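# Fold a napkin diagonally into a flat triangle

## Task

Fold the napkin along its diagonal so that one corner lands on the opposite corner, making a flat, low triangle. Its three points must be fully spread out and lie flat, pointing away from the fold line. The two matched corners must sit within about a thumb's width of each other. The whole napkin must rest on the table and must not touch either arm's base or its mounting hardware. The folded shape must stay in place by itself, not because the robot is holding it. You may place the carried corner or drop it into position. The attempt fails if the napkin comes loose from a gripper while that gripper is moving sideways fast enough to throw it, even if the other gripper then catches it. At the end, both arms and their hands must hang in the air touching nothing for the last second before the settled scene is checked, and the scene must come to rest.

## Robot and tools

Robot: two arms, left_arm and right_arm, each with six joints and a two-finger parallel gripper. All positions in results use one shared scene frame. The origin sits on the table surface midway between the arms. +x points out over the table, +z points up, and left_arm is on the +y side. The arm names do not tell you which side of a camera image an arm appears on. Printed hand positions are metres, with orientation as quaternion wxyz. They can be slightly wrong, and the error grows at long reach. A gripper's fingers point along its own +z and close along its own y. The reported point lies between the pads, roughly 1 cm short of the fingertips.

Row layout, used by every moving command: one flat list of 14 numbers covering both arms, even if only one arm moves. The first 7 are left_arm and the last 7 are right_arm. Inside each block the order is shoulder, elbow, wrist roll, wrist pitch, waist, wrist yaw, then gripper opening. Follow this order only. Joint values are absolute target angles in radians, matching the Joint positions line; they are not offsets. Stated ranges are shoulder 0.000 to 3.142, elbow 0.000 to 3.142, wrist roll -2.094 to 2.094, wrist pitch -1.571 to 1.571, waist -2.618 to 3.054, and wrist yaw -1.571 to 1.571. A true end stop may differ from these by up to 0.036 rad. A target more than 0.036 rad beyond a stated end, and farther out than the current angle, is rejected. A target past the real stop is clipped to it, and the result then says "joint sent to its limit"; if that line is missing, the joint may still be at its end. Gripper opening is a scale from -1 (closed) to +1 (fully open, a 0.094 m pad gap).

execute_actions(actions): a list of actions. Each action is a table of up to 15 rows, and each row is one 1/30 s control step. If a table is shorter than 15 rows, its last row repeats until 15 steps are done. An empty list only returns the current state and images. Each step, the commanded angle is kept within a lead of the measured angle: waist 0.202, shoulder 0.258, elbow 0.238, wrist pitch 0.573, wrist yaw and roll 0.522 rad. Targets that would move the gripper more than 70 mm in one step are scaled back. Large changes therefore need several actions. To keep a joint still, send again its value from the "Joint targets" line.

move(target, speed, blocking): a single 14-number row of absolute targets. All joints follow paths that progress together, so the hand traces a curve. speed is in rad/s for whichever joint has the farthest to travel: 0.01 to 2, default 0.5. The duration is clamped to between 0.5 and 10 s. Moves do not avoid obstacles or the other arm. Gripper values are applied at the start. The result adds a "move:" line. It gives the ending (done, off_target, moving, held, fault), whether a check blocked steps (limits=held or limits=none), and the joint farthest from its target for each arm. With blocking=false the call returns after 0.5 s while motion continues. Use wait(0) to poll. Other actions are refused until the move has ended, or until you call stop, which brakes to rest and needs room to do so.

wait(seconds, 0 to 10): the arms keep their last command. zoom_image(camera, region=[x0,y0,x1,y1]): a closer crop of a camera's latest image, at most 504x504 px. Cameras, all 504x504: cam_head_left, cam_head_right, cam_high, cam_low, cam_left_wrist, cam_right_wrist. finished_scene(scene): ends the current scene (pass its number) after the robot holds its last command, and reports success. It cannot be undone.

Result lines: the state per arm, Joint positions and Joint velocities (joints in row order, then the pad gap in m), Joint targets (the angles being driven toward now), grip_measured (the opening on the command scale, each gripper off by up to about 1 mm), joint torques (offset and noisy, and never zero even in free air), and step readings for execute_actions, where HELD marks steps an arm was held back. "joint command not followed" means a clearance check changed some joint targets. FAULT and OVER-TEMPERATURE FAULT lines report arm stops. MOTOR HOT warns at 75 °C. At 90 °C the arm halts for 10 s, and at 100 °C it goes limp and drops.

Gripping cloth: command an opening about 0.03 below grip_measured for a firm hold, or less of a gap for a lighter one. Thin cloth gets less squeeze force. Pinch a corner near the table surface, lift it gently, and carry it slowly over the diagonal to the opposite corner. Lower it before opening, and never open while the hand is sweeping sideways. Then raise both arms clear so that nothing touches the napkin, the table or the mount.

Avoid: the arms colliding or pressing on each other, fast contacts (faster means a harder hit), targets set deep past a contact, dragging the napkin off the table or against a base, and holding loads for long, which heats the motors. The simulation keeps running between replies, and the robot holds its last command meanwhile.

Each tool is called after "Request:" by a JSON object that holds its "name" and its "arguments".

## Session

Request:
{"name": "execute_actions", "arguments": {"actions": []}}

Scene clock: 0.00 s.
left_arm: end_effector_position=(+0.3971, +0.2195, +0.1486) grip_measured=-0.970 end_effector_quat_wxyz=(+0.300, +0.219, +0.925, -0.076) | right_arm: end_effector_position=(+0.4178, -0.2660, +0.4113) grip_measured=+1.000 end_effector_quat_wxyz=(+0.706, -0.064, +0.703, +0.059)
Joint names: [shoulder, elbow, wrist roll, wrist pitch, waist, wrist yaw]
Joint positions: left_arm=[ 1.445  1.083  0.094 -0.583 -0.482  0.079  0.001] | right_arm=[ 1.052  1.061 -0.008 -0.004 -0.005  0.016  0.094]
Joint velocities: left_arm=[-0.012 -0.007  0.051 -0.051 -0.007  0.037 -0.   ] | right_arm=[-0.017  0.007 -0.051  0.037  0.012 -0.022  0.   ]
Joint torques (N m, as the arm reports them, + toward a larger angle): no reading
Motor temperatures (°C, as the motors report them): left_arm=[19 18 18 21 16 16] | right_arm=[20 16 17 18 19 17]
Joint targets: left_arm=[1.438 1.090 0.093 -0.581 -0.482 0.083] | right_arm=[1.045 1.073 -0.005 -0.001 -0.005 0.016]

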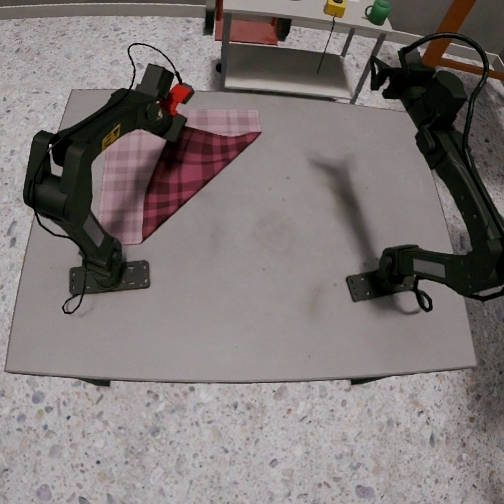

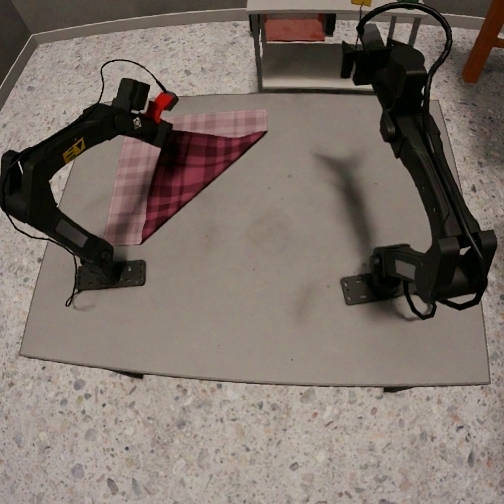

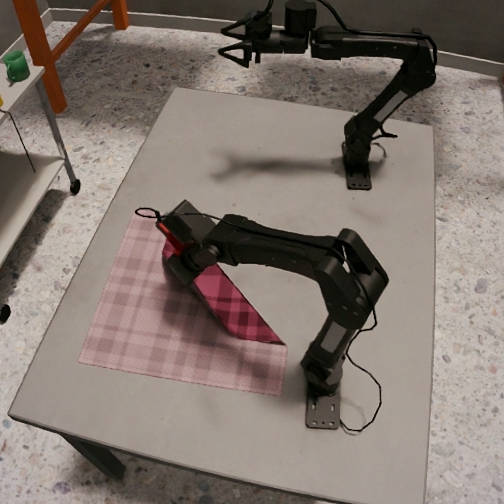

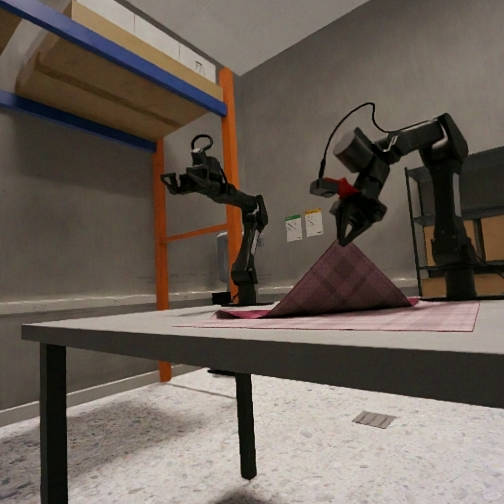

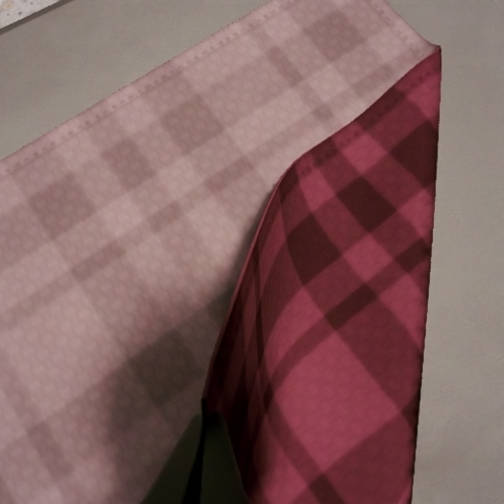

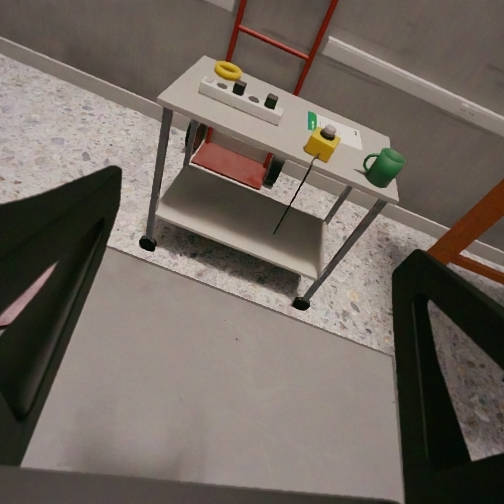

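Corner is at about (.58, .42); approach short of it.

Request:
{"name": "move", "arguments": {"target": [2.0,1.4,0.093,-0.365,-0.07,0.083,-1,1.045,1.073,-0.005,-0.001,-0.005,0.016,1], "speed": 0.25}}

Scene clock: 4.77 s.
left_arm: end_effector_position=(+0.5365, +0.3797, +0.0564) grip_measured=-0.970 end_effector_quat_wxyz=(+0.281, +0.025, +0.959, -0.016) | right_arm: end_effector_position=(+0.4178, -0.2660, +0.4113) grip_measured=+1.000 end_effector_quat_wxyz=(+0.706, -0.064, +0.703, +0.059)
Joint names: [shoulder, elbow, wrist roll, wrist pitch, waist, wrist yaw]
Joint positions: left_arm=[ 1.991  1.37   0.094 -0.383 -0.073  0.079  0.001] | right_arm=[ 1.052  1.061 -0.008 -0.004 -0.005  0.016  0.094]
Joint velocities: left_arm=[-0.017 -0.012  0.022 -0.007 -0.002 -0.037  0.   ] | right_arm=[-0.002  0.032  0.022 -0.037  0.002  0.037  0.   ]
Joint torques (N m, as the arm reports them, + toward a larger angle): left_arm=[-10.29   8.13  -0.06   1.3    0.41   0.05] | right_arm=[-2.37  7.86  0.03  1.68  0.05 -0.01]
Motor temperatures (°C, as the motors report them): left_arm=[20 19 18 22 16 16] | right_arm=[20 16 17 19 19 17]
Joint targets: left_arm=[2.000 1.400 0.093 -0.365 -0.070 0.083] | right_arm=[1.045 1.073 -0.005 -0.001 -0.005 0.016]
move: off_target (left_arm); limits=none; left_arm: farthest joint: the elbow, 0.030 radians from its target (0.317 radians at the start); right_arm: farthest joint: the elbow, 0.012 radians from its target (0.012 radians at the start)

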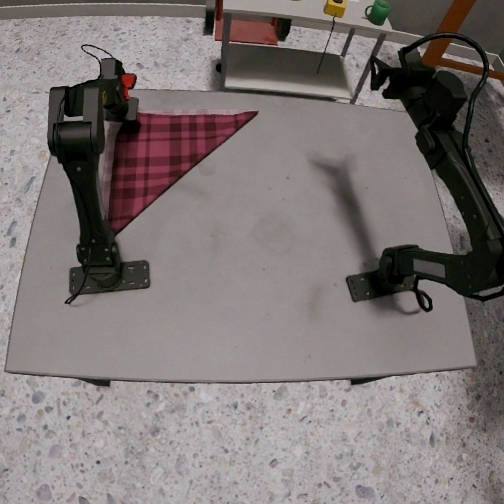

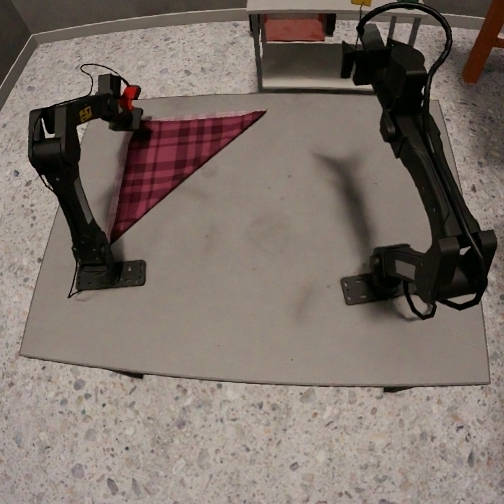

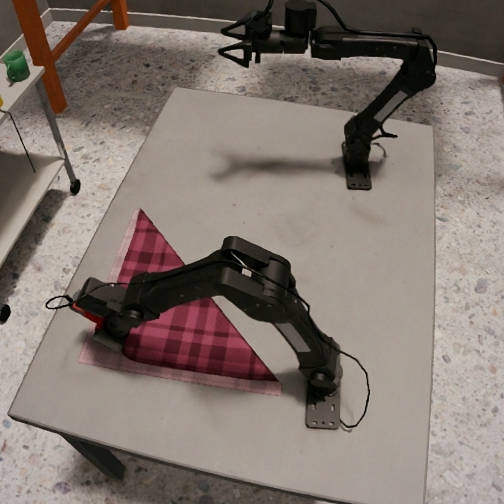

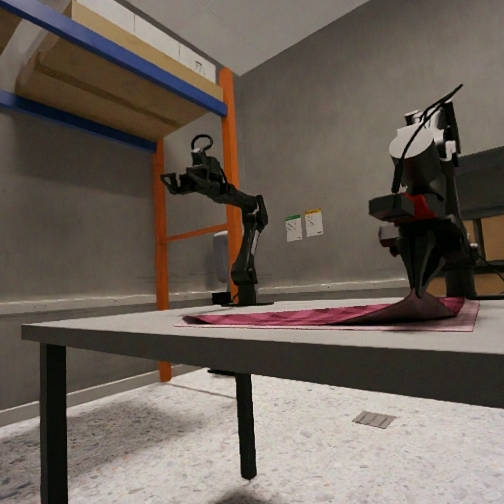

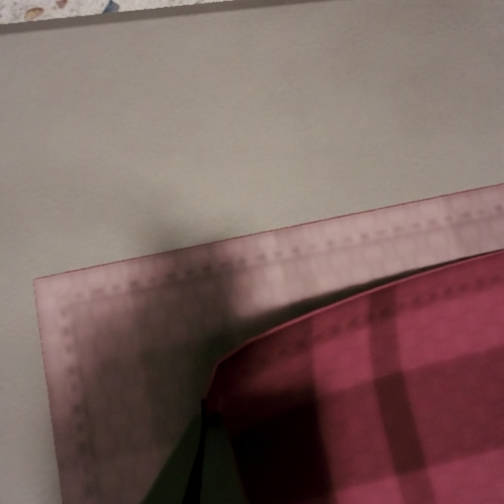

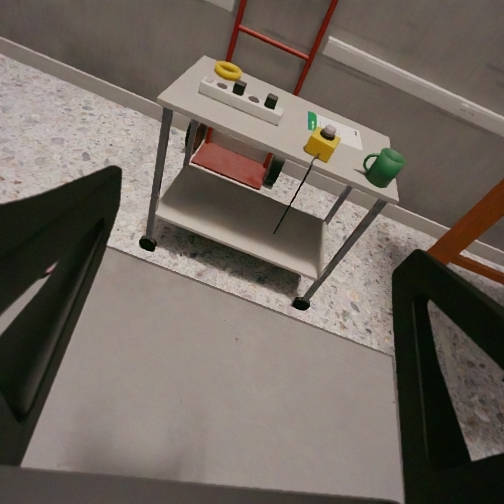

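Request:
{"name": "move", "arguments": {"target": [2.14,1.53,0.093,-0.365,-0.005,0.083,-1,1.045,1.073,-0.005,-0.001,-0.005,0.016,1], "speed": 0.12}}

Scene clock: 9.80 s.
left_arm: end_effector_position=(+0.5657, +0.4136, +0.0394) grip_measured=-0.970 end_effector_quat_wxyz=(+0.282, -0.004, +0.959, -0.007) | right_arm: end_effector_position=(+0.4178, -0.2660, +0.4113) grip_measured=+1.000 end_effector_quat_wxyz=(+0.706, -0.064, +0.703, +0.059)
Joint names: [shoulder, elbow, wrist roll, wrist pitch, waist, wrist yaw]
Joint positions: left_arm=[ 2.126  1.502  0.094 -0.379 -0.012  0.079  0.001] | right_arm=[ 1.052  1.061 -0.008 -0.004 -0.005  0.016  0.094]
Joint velocities: left_arm=[ 0.007 -0.002 -0.066 -0.051  0.007 -0.007  0.   ] | right_arm=[-0.007  0.007 -0.066 -0.051 -0.017 -0.007  0.   ]
Joint torques (N m, as the arm reports them, + toward a larger angle): left_arm=[-10.73   8.06  -0.07   1.27   0.4    0.17] | right_arm=[-2.4   7.8   0.03  1.68  0.09  0.01]
Motor temperatures (°C, as the motors report them): left_arm=[20 19 18 22 16 16] | right_arm=[20 17 17 21 19 17]
Joint targets: left_arm=[2.140 1.530 0.093 -0.365 -0.005 0.083] | right_arm=[1.045 1.073 -0.005 -0.001 -0.005 0.016]
move: off_target (left_arm); limits=none; left_arm: farthest joint: the elbow, 0.028 radians from its target (0.160 radians at the start); right_arm: farthest joint: the elbow, 0.012 radians from its target (0.012 radians at the start)

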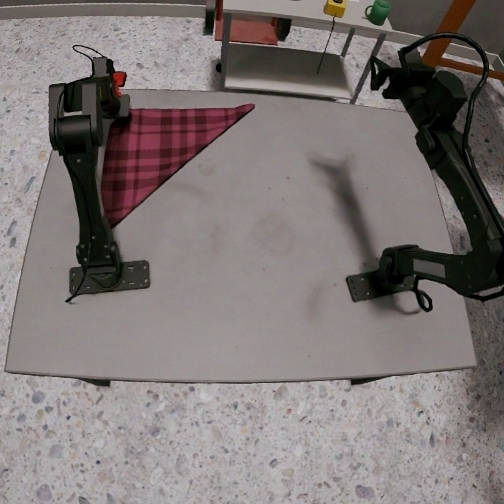

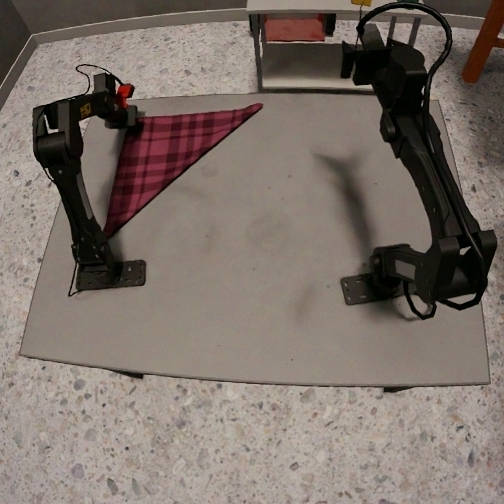

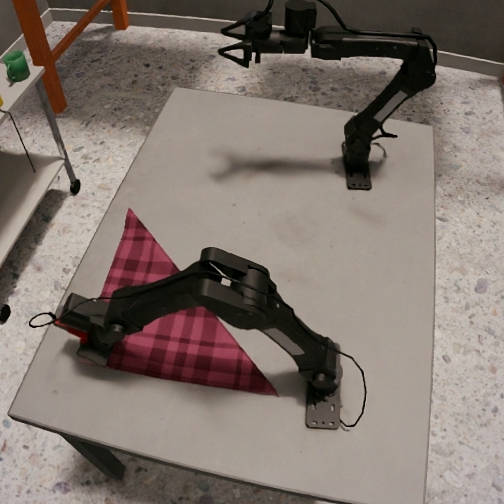

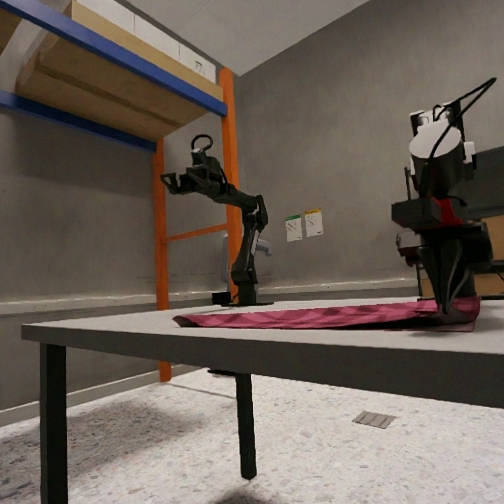

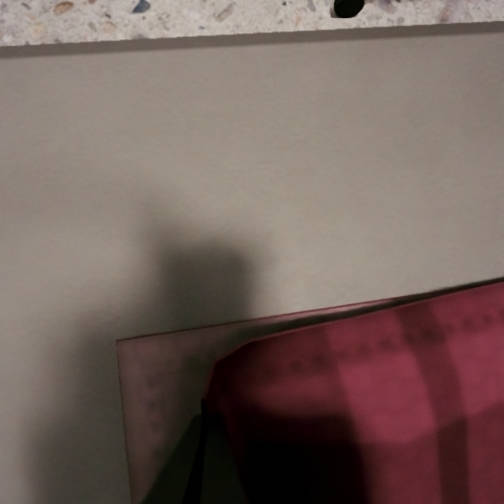

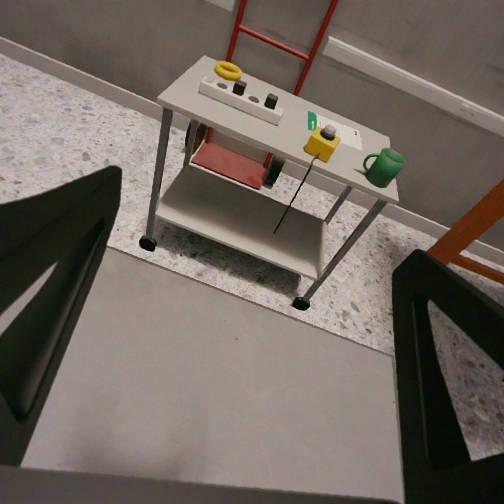

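Request:
{"name": "move", "arguments": {"target": [2.185,1.57,0.093,-0.365,0,0.083,-1,1.045,1.073,-0.005,-0.001,-0.005,0.016,1], "speed": 0.1}}

Request:
{"name": "move", "arguments": {"target": [2.185,1.57,0.093,-0.365,0,0.083,-0.3,1.045,1.073,-0.005,-0.001,-0.005,0.016,1]}}

Request:
{"name": "move", "arguments": {"target": [1.95,1.5,0.093,-0.55,0,0.083,-0.3,1.045,1.073,-0.005,-0.001,-0.005,0.016,1], "speed": 0.2}}

Scene clock: 14.13 s.
left_arm: end_effector_position=(+0.5746, +0.4166, +0.0320) grip_measured=-0.970 end_effector_quat_wxyz=(+0.281, -0.005, +0.960, -0.007) | right_arm: end_effector_position=(+0.4178, -0.2660, +0.4113) grip_measured=+1.000 end_effector_quat_wxyz=(+0.706, -0.064, +0.703, +0.059)
Joint names: [shoulder, elbow, wrist roll, wrist pitch, waist, wrist yaw]
Joint positions: left_arm=[ 2.171  1.544  0.094 -0.378 -0.009  0.079  0.001] | right_arm=[ 1.052  1.061 -0.008 -0.004 -0.005  0.016  0.094]
Joint velocities: left_arm=[-0.002 -0.012  0.022 -0.007  0.012 -0.007 -0.   ] | right_arm=[ 0.007 -0.002 -0.007 -0.022 -0.012  0.022  0.   ]
Joint torques (N m, as the arm reports them, + toward a larger angle): left_arm=[-11.12   8.11  -0.03   1.36   0.95   0.16] | right_arm=[-2.41  7.87  0.03  1.65  0.02  0.  ]
Motor temperatures (°C, as the motors report them): left_arm=[21 20 18 23 16 16] | right_arm=[20 17 17 21 19 17]
Joint targets: left_arm=[2.185 1.570 0.093 -0.365 -0.000 0.083] | right_arm=[1.045 1.073 -0.005 -0.001 -0.005 0.016]
move: off_target (left_arm); limits=none; left_arm: farthest joint: the elbow, 0.026 radians from its target (0.068 radians at the start); right_arm: farthest joint: the elbow, 0.012 radians from its target (0.012 radians at the start)

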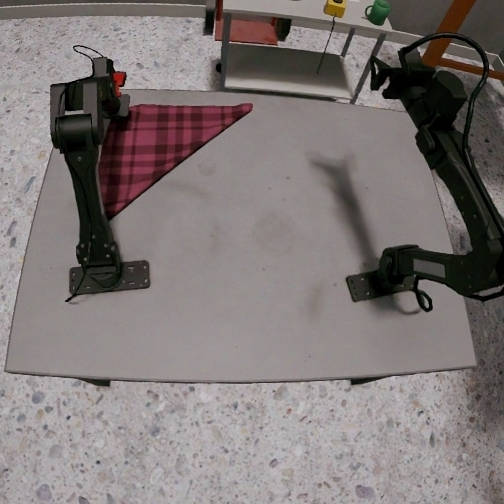

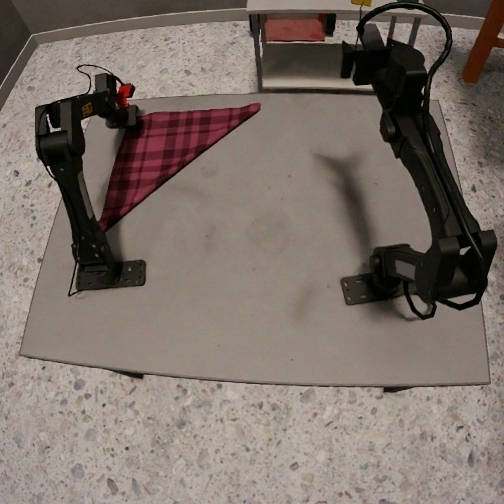

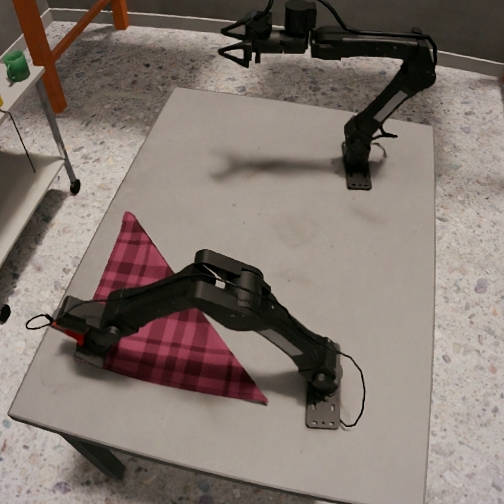

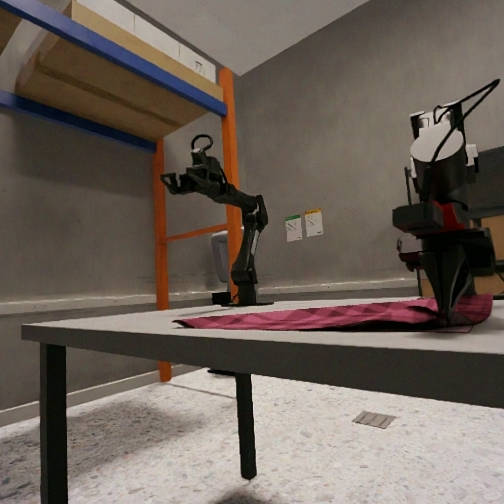

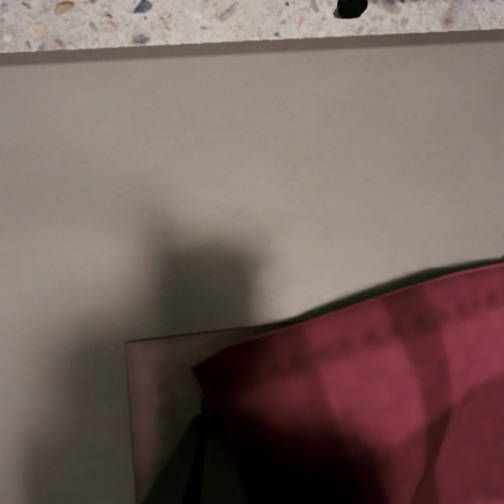

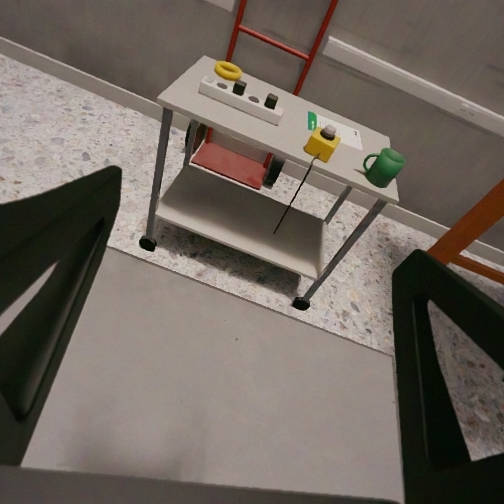

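Scene clock: 14.83 s.
left_arm: end_effector_position=(+0.5746, +0.4166, +0.0320) grip_measured=-0.303 end_effector_quat_wxyz=(+0.281, -0.005, +0.960, -0.007) | right_arm: end_effector_position=(+0.4178, -0.2660, +0.4113) grip_measured=+1.000 end_effector_quat_wxyz=(+0.706, -0.064, +0.703, +0.059)
Joint names: [shoulder, elbow, wrist roll, wrist pitch, waist, wrist yaw]
Joint positions: left_arm=[ 2.171  1.544  0.094 -0.378 -0.009  0.079  0.033] | right_arm=[ 1.052  1.061 -0.008 -0.004 -0.005  0.016  0.094]
Joint velocities: left_arm=[-0.002  0.012 -0.007 -0.007  0.007 -0.007  0.   ] | right_arm=[ 0.007 -0.002 -0.022 -0.007 -0.002  0.007  0.   ]
Joint torques (N m, as the arm reports them, + toward a larger angle): left_arm=[-11.15   8.07  -0.02   1.3    0.87   0.06] | right_arm=[-2.45  8.    0.04  1.67  0.03  0.  ]
Motor temperatures (°C, as the motors report them): left_arm=[21 20 18 23 16 16] | right_arm=[20 17 17 21 19 17]
Joint targets: left_arm=[2.185 1.570 0.093 -0.365 0.000 0.083] | right_arm=[1.045 1.073 -0.005 -0.001 -0.005 0.016]
move: off_target (left_arm); limits=none; left_arm: farthest joint: the elbow, 0.026 radians from its target (0.026 radians at the start); right_arm: farthest joint: the elbow, 0.012 radians from its target (0.012 radians at the start)

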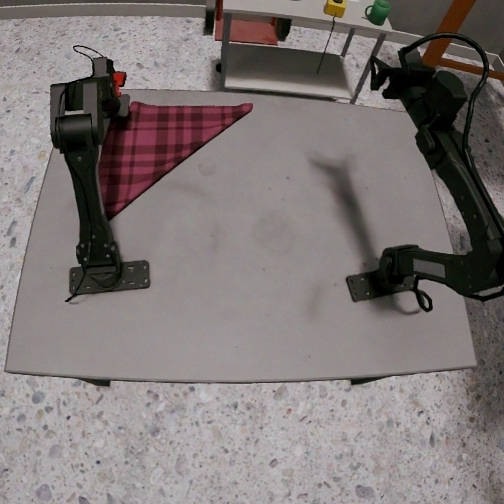

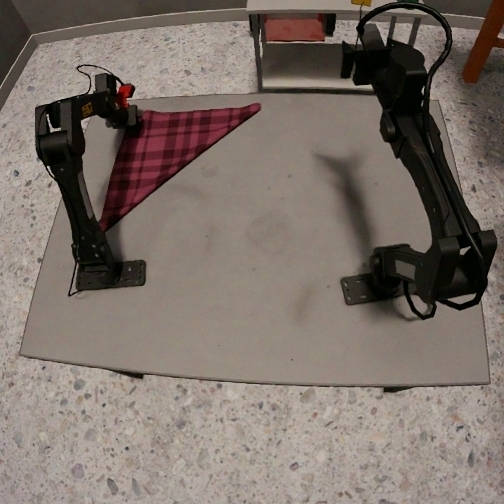

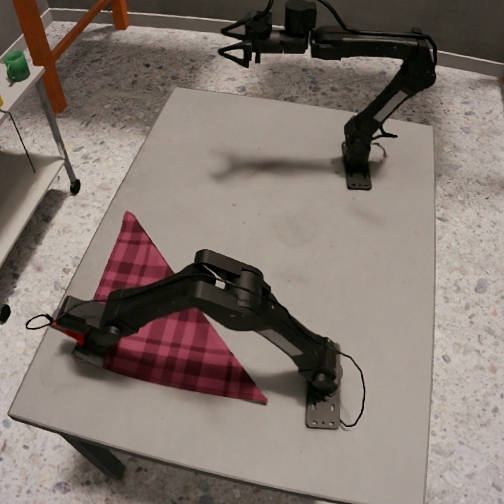

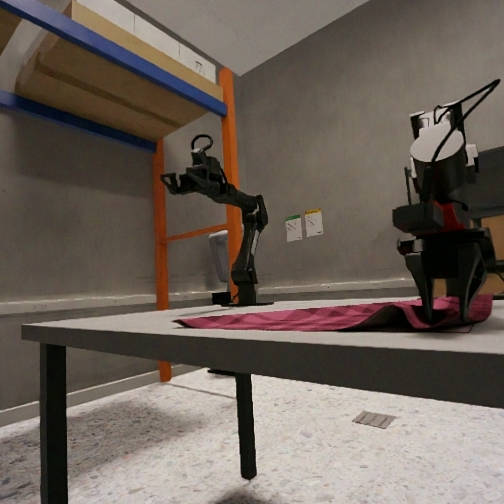

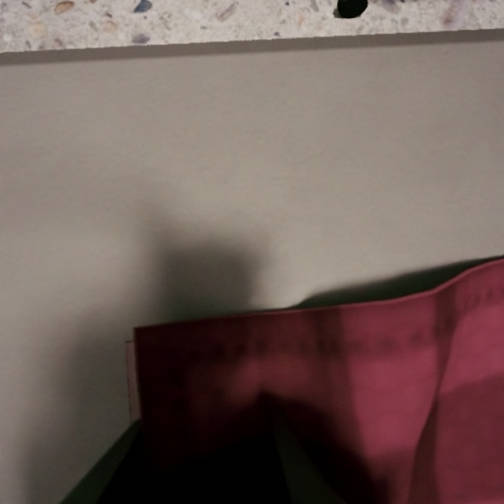

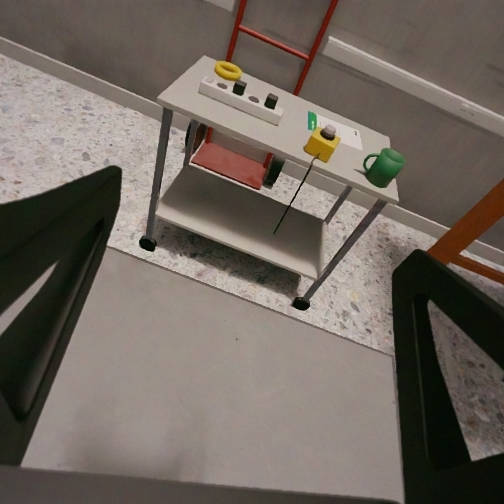

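Scene clock: 16.57 s.
left_arm: end_effector_position=(+0.5437, +0.4126, +0.0998) grip_measured=-0.303 end_effector_quat_wxyz=(+0.286, -0.005, +0.958, -0.006) | right_arm: end_effector_position=(+0.4178, -0.2660, +0.4113) grip_measured=+1.000 end_effector_quat_wxyz=(+0.706, -0.064, +0.703, +0.059)
Joint names: [shoulder, elbow, wrist roll, wrist pitch, waist, wrist yaw]
Joint positions: left_arm=[ 1.971  1.515  0.094 -0.538 -0.009  0.079  0.033] | right_arm=[ 1.052  1.061 -0.008 -0.004 -0.005  0.016  0.094]
Joint velocities: left_arm=[-0.012  0.012 -0.022  0.051  0.007  0.022  0.   ] | right_arm=[-0.012 -0.017 -0.007 -0.007 -0.002 -0.007  0.   ]
Joint torques (N m, as the arm reports them, + toward a larger angle): left_arm=[-12.76   5.4    0.06   0.99   0.85   0.14] | right_arm=[-2.4   7.86  0.02  1.69 -0.05  0.02]
Motor temperatures (°C, as the motors report them): left_arm=[22 20 18 23 16 16] | right_arm=[20 17 17 22 19 17]
Joint targets: left_arm=[1.950 1.500 0.093 -0.550 0.000 0.083] | right_arm=[1.045 1.073 -0.005 -0.001 -0.005 0.016]
move: off_target (left_arm); limits=none; left_arm: farthest joint: the shoulder, 0.021 radians from its target (0.221 radians at the start); right_arm: farthest joint: the elbow, 0.012 radians from its target (0.012 radians at the start)

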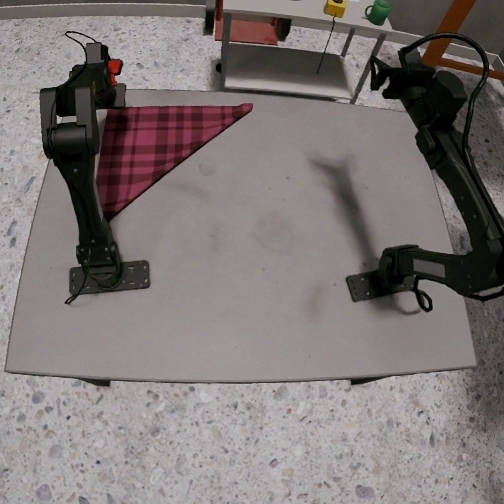

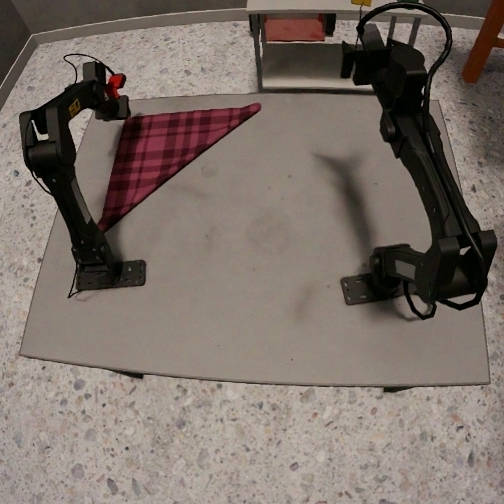

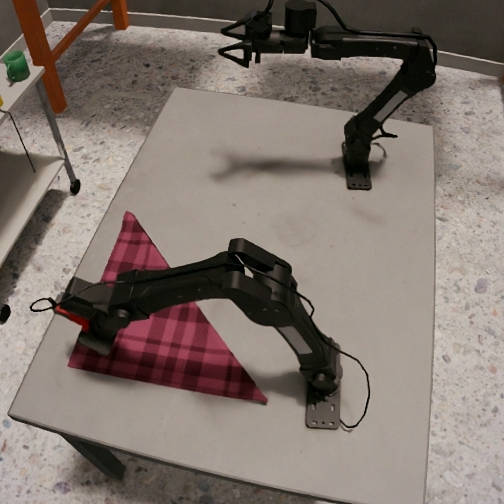

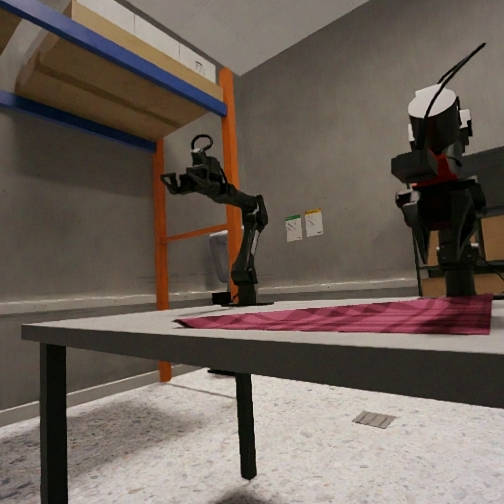

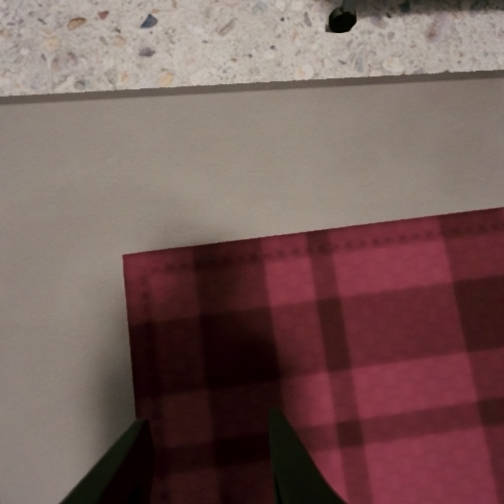

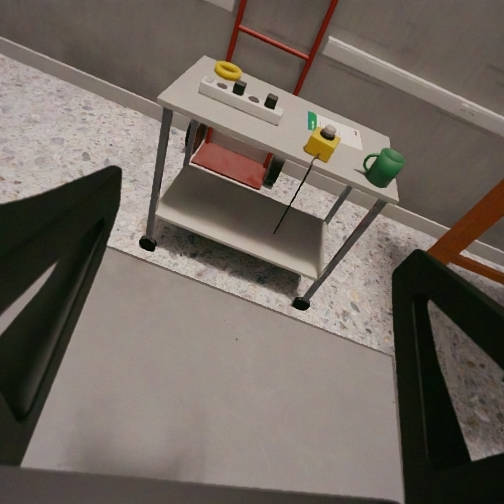

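Request:
{"name": "move", "arguments": {"target": [2.21,1.67,0.093,-0.365,0.055,0.083,-1,1.045,1.073,-0.005,-0.001,-0.005,0.016,1], "speed": 0.2}}

Request:
{"name": "move", "arguments": {"target": [2.25,1.67,0.093,-0.365,0.055,0.083,-1,1.045,1.073,-0.005,-0.001,-0.005,0.016,1], "speed": 0.08}}

Request:
{"name": "zoom_image", "arguments": {"camera": "cam_low", "region": [384,270,504,350]}}

Scene clock: 23.77 s.
left_arm: end_effector_position=(+0.5951, +0.4515, +0.0517) grip_measured=-0.980 end_effector_quat_wxyz=(+0.311, -0.031, +0.950, +0.005) | right_arm: end_effector_position=(+0.4178, -0.2660, +0.4113) grip_measured=+1.000 end_effector_quat_wxyz=(+0.706, -0.064, +0.703, +0.059)
Joint names: [shoulder, elbow, wrist roll, wrist pitch, waist, wrist yaw]
Joint positions: left_arm=[ 2.201  1.64   0.094 -0.382  0.048  0.079  0.001] | right_arm=[ 1.052  1.061 -0.008 -0.004 -0.005  0.016  0.094]
Joint velocities: left_arm=[-0.007  0.007  0.022 -0.007 -0.007 -0.007  0.001] | right_arm=[-0.012  0.007  0.037 -0.007 -0.012  0.037  0.   ]
Joint torques (N m, as the arm reports them, + toward a larger angle): left_arm=[-12.17   8.59   0.02   1.38   0.85   0.1 ] | right_arm=[-2.4   8.01  0.02  1.67 -0.07  0.02]
Motor temperatures (°C, as the motors report them): left_arm=[23 20 18 23 16 16] | right_arm=[20 17 17 22 19 17]
Joint targets: left_arm=[2.210 1.670 0.093 -0.365 0.055 0.083] | right_arm=[1.045 1.073 -0.005 -0.001 -0.005 0.016]
move: off_target (left_arm); limits=none; left_arm: farthest joint: the elbow, 0.030 radians from its target (0.155 radians at the start); right_arm: farthest joint: the elbow, 0.012 radians from its target (0.012 radians at the start)

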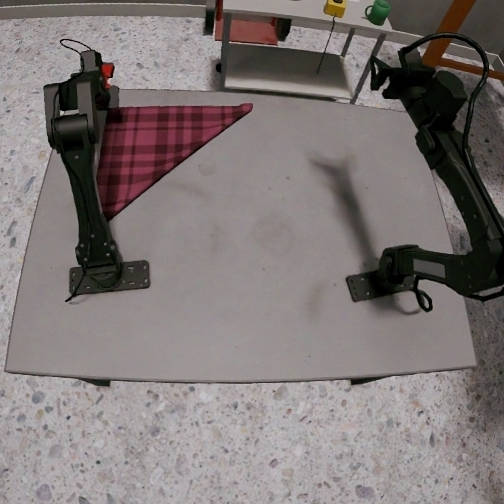

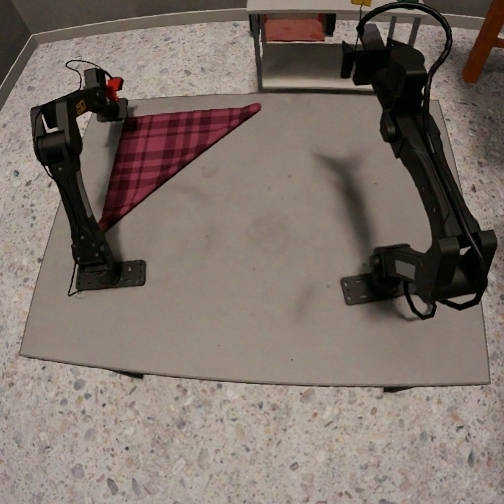

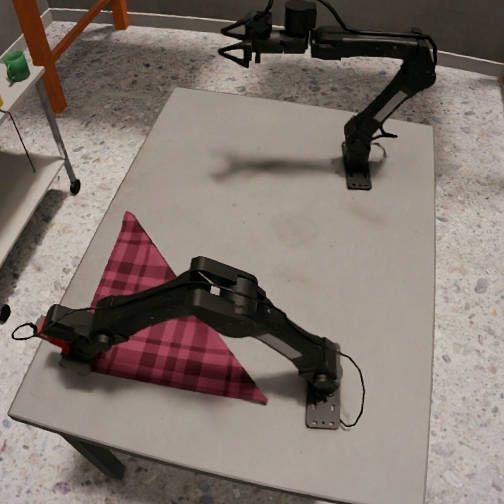

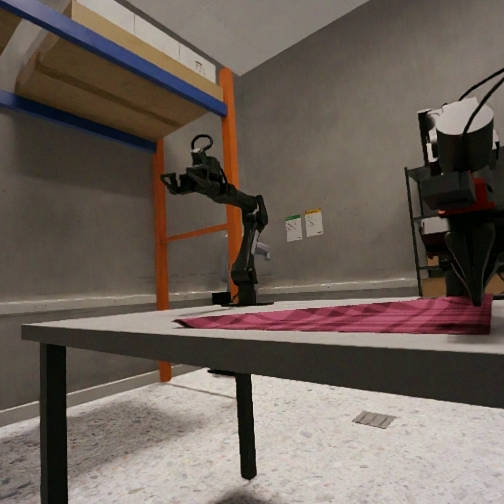

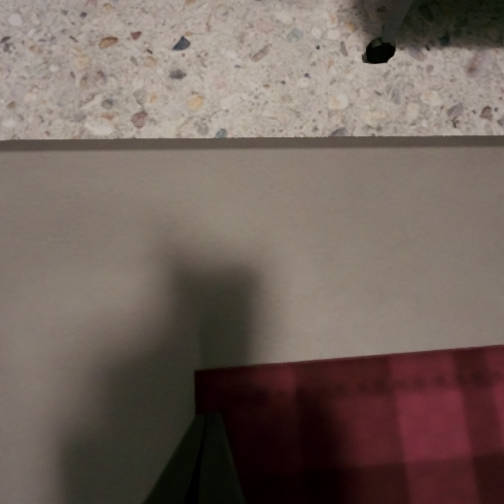

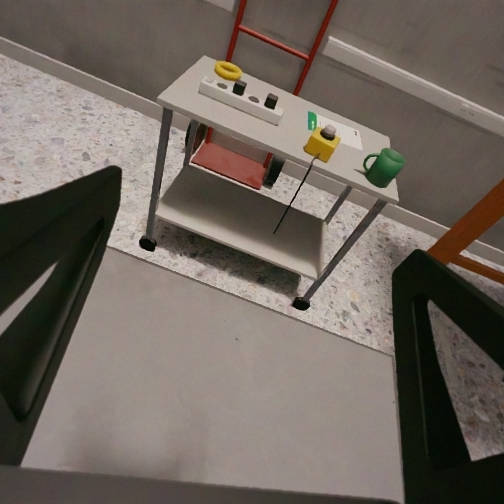

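Scene clock: 24.67 s.
left_arm: end_effector_position=(+0.5923, +0.4510, +0.0301) grip_measured=-0.980 end_effector_quat_wxyz=(+0.292, -0.032, +0.956, +0.003) | right_arm: end_effector_position=(+0.4178, -0.2660, +0.4113) grip_measured=+1.000 end_effector_quat_wxyz=(+0.706, -0.064, +0.703, +0.059)
Joint names: [shoulder, elbow, wrist roll, wrist pitch, waist, wrist yaw]
Joint positions: left_arm=[ 2.241  1.64   0.094 -0.381  0.048  0.079  0.001] | right_arm=[ 1.052  1.061 -0.008 -0.004 -0.005  0.016  0.094]
Joint velocities: left_arm=[ 0.012 -0.002 -0.022 -0.051  0.007 -0.037 -0.   ] | right_arm=[ 0.007  0.002 -0.125 -0.007 -0.007 -0.051  0.   ]
Joint torques (N m, as the arm reports them, + toward a larger angle): left_arm=[-12.12   8.78  -0.06   1.31   0.41   0.06] | right_arm=[-2.48  7.97  0.04  1.68  0.01  0.  ]
Motor temperatures (°C, as the motors report them): left_arm=[23 20 18 23 16 16] | right_arm=[20 17 17 22 19 17]
Joint targets: left_arm=[2.250 1.670 0.093 -0.365 0.055 0.083] | right_arm=[1.045 1.073 -0.005 -0.001 -0.005 0.016]
move: off_target (left_arm); limits=none; left_arm: farthest joint: the elbow, 0.030 radians from its target (0.030 radians at the start); right_arm: farthest joint: the elbow, 0.012 radians from its target (0.012 radians at the start)

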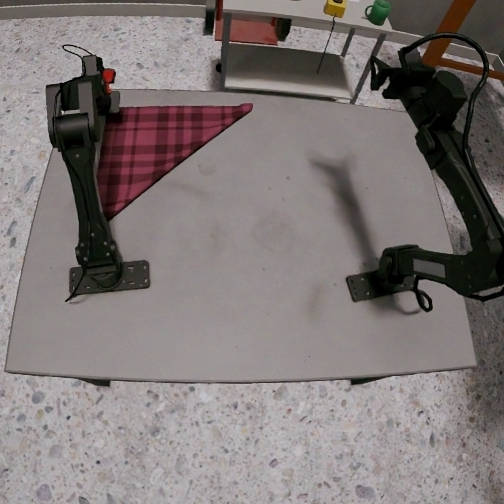

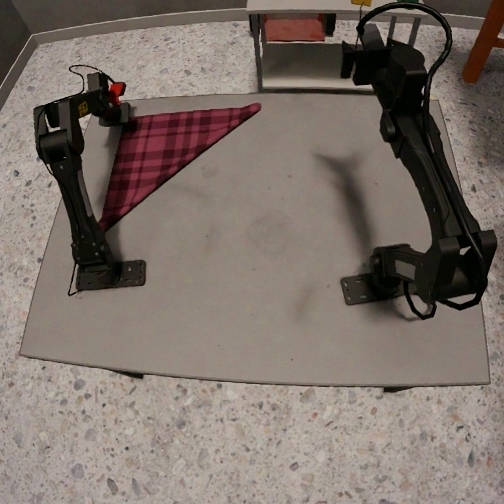

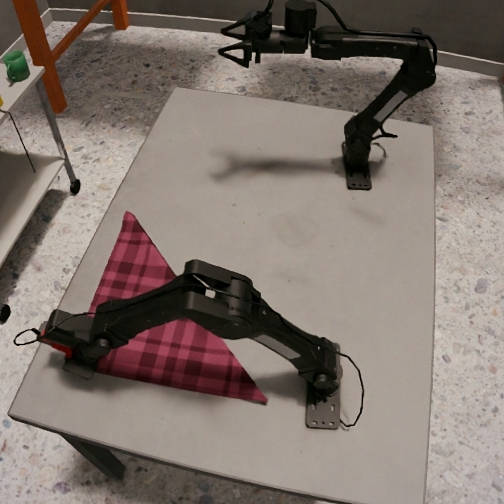

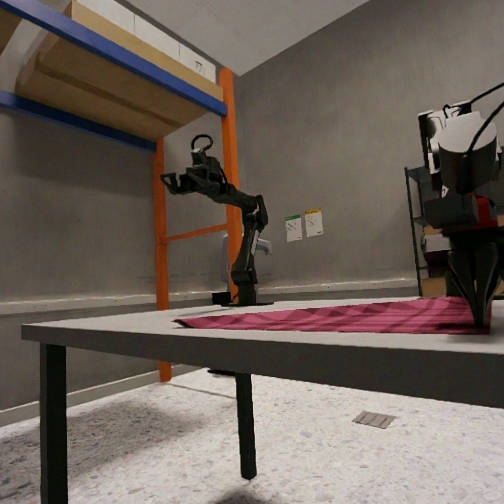

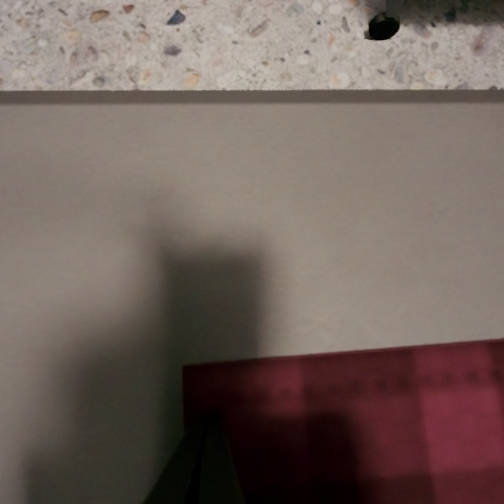

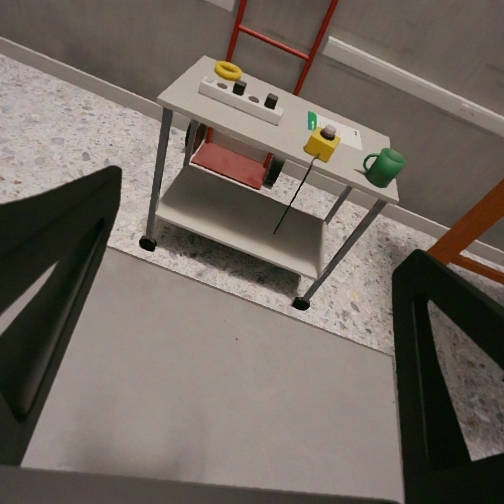

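Region (384, 270, 504, 350) of cam_low's 504x504 image, scaled by 4.200, with more detail than that image has.

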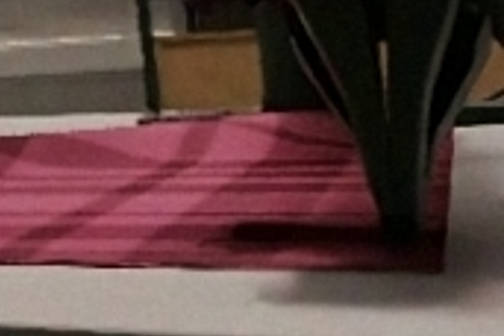

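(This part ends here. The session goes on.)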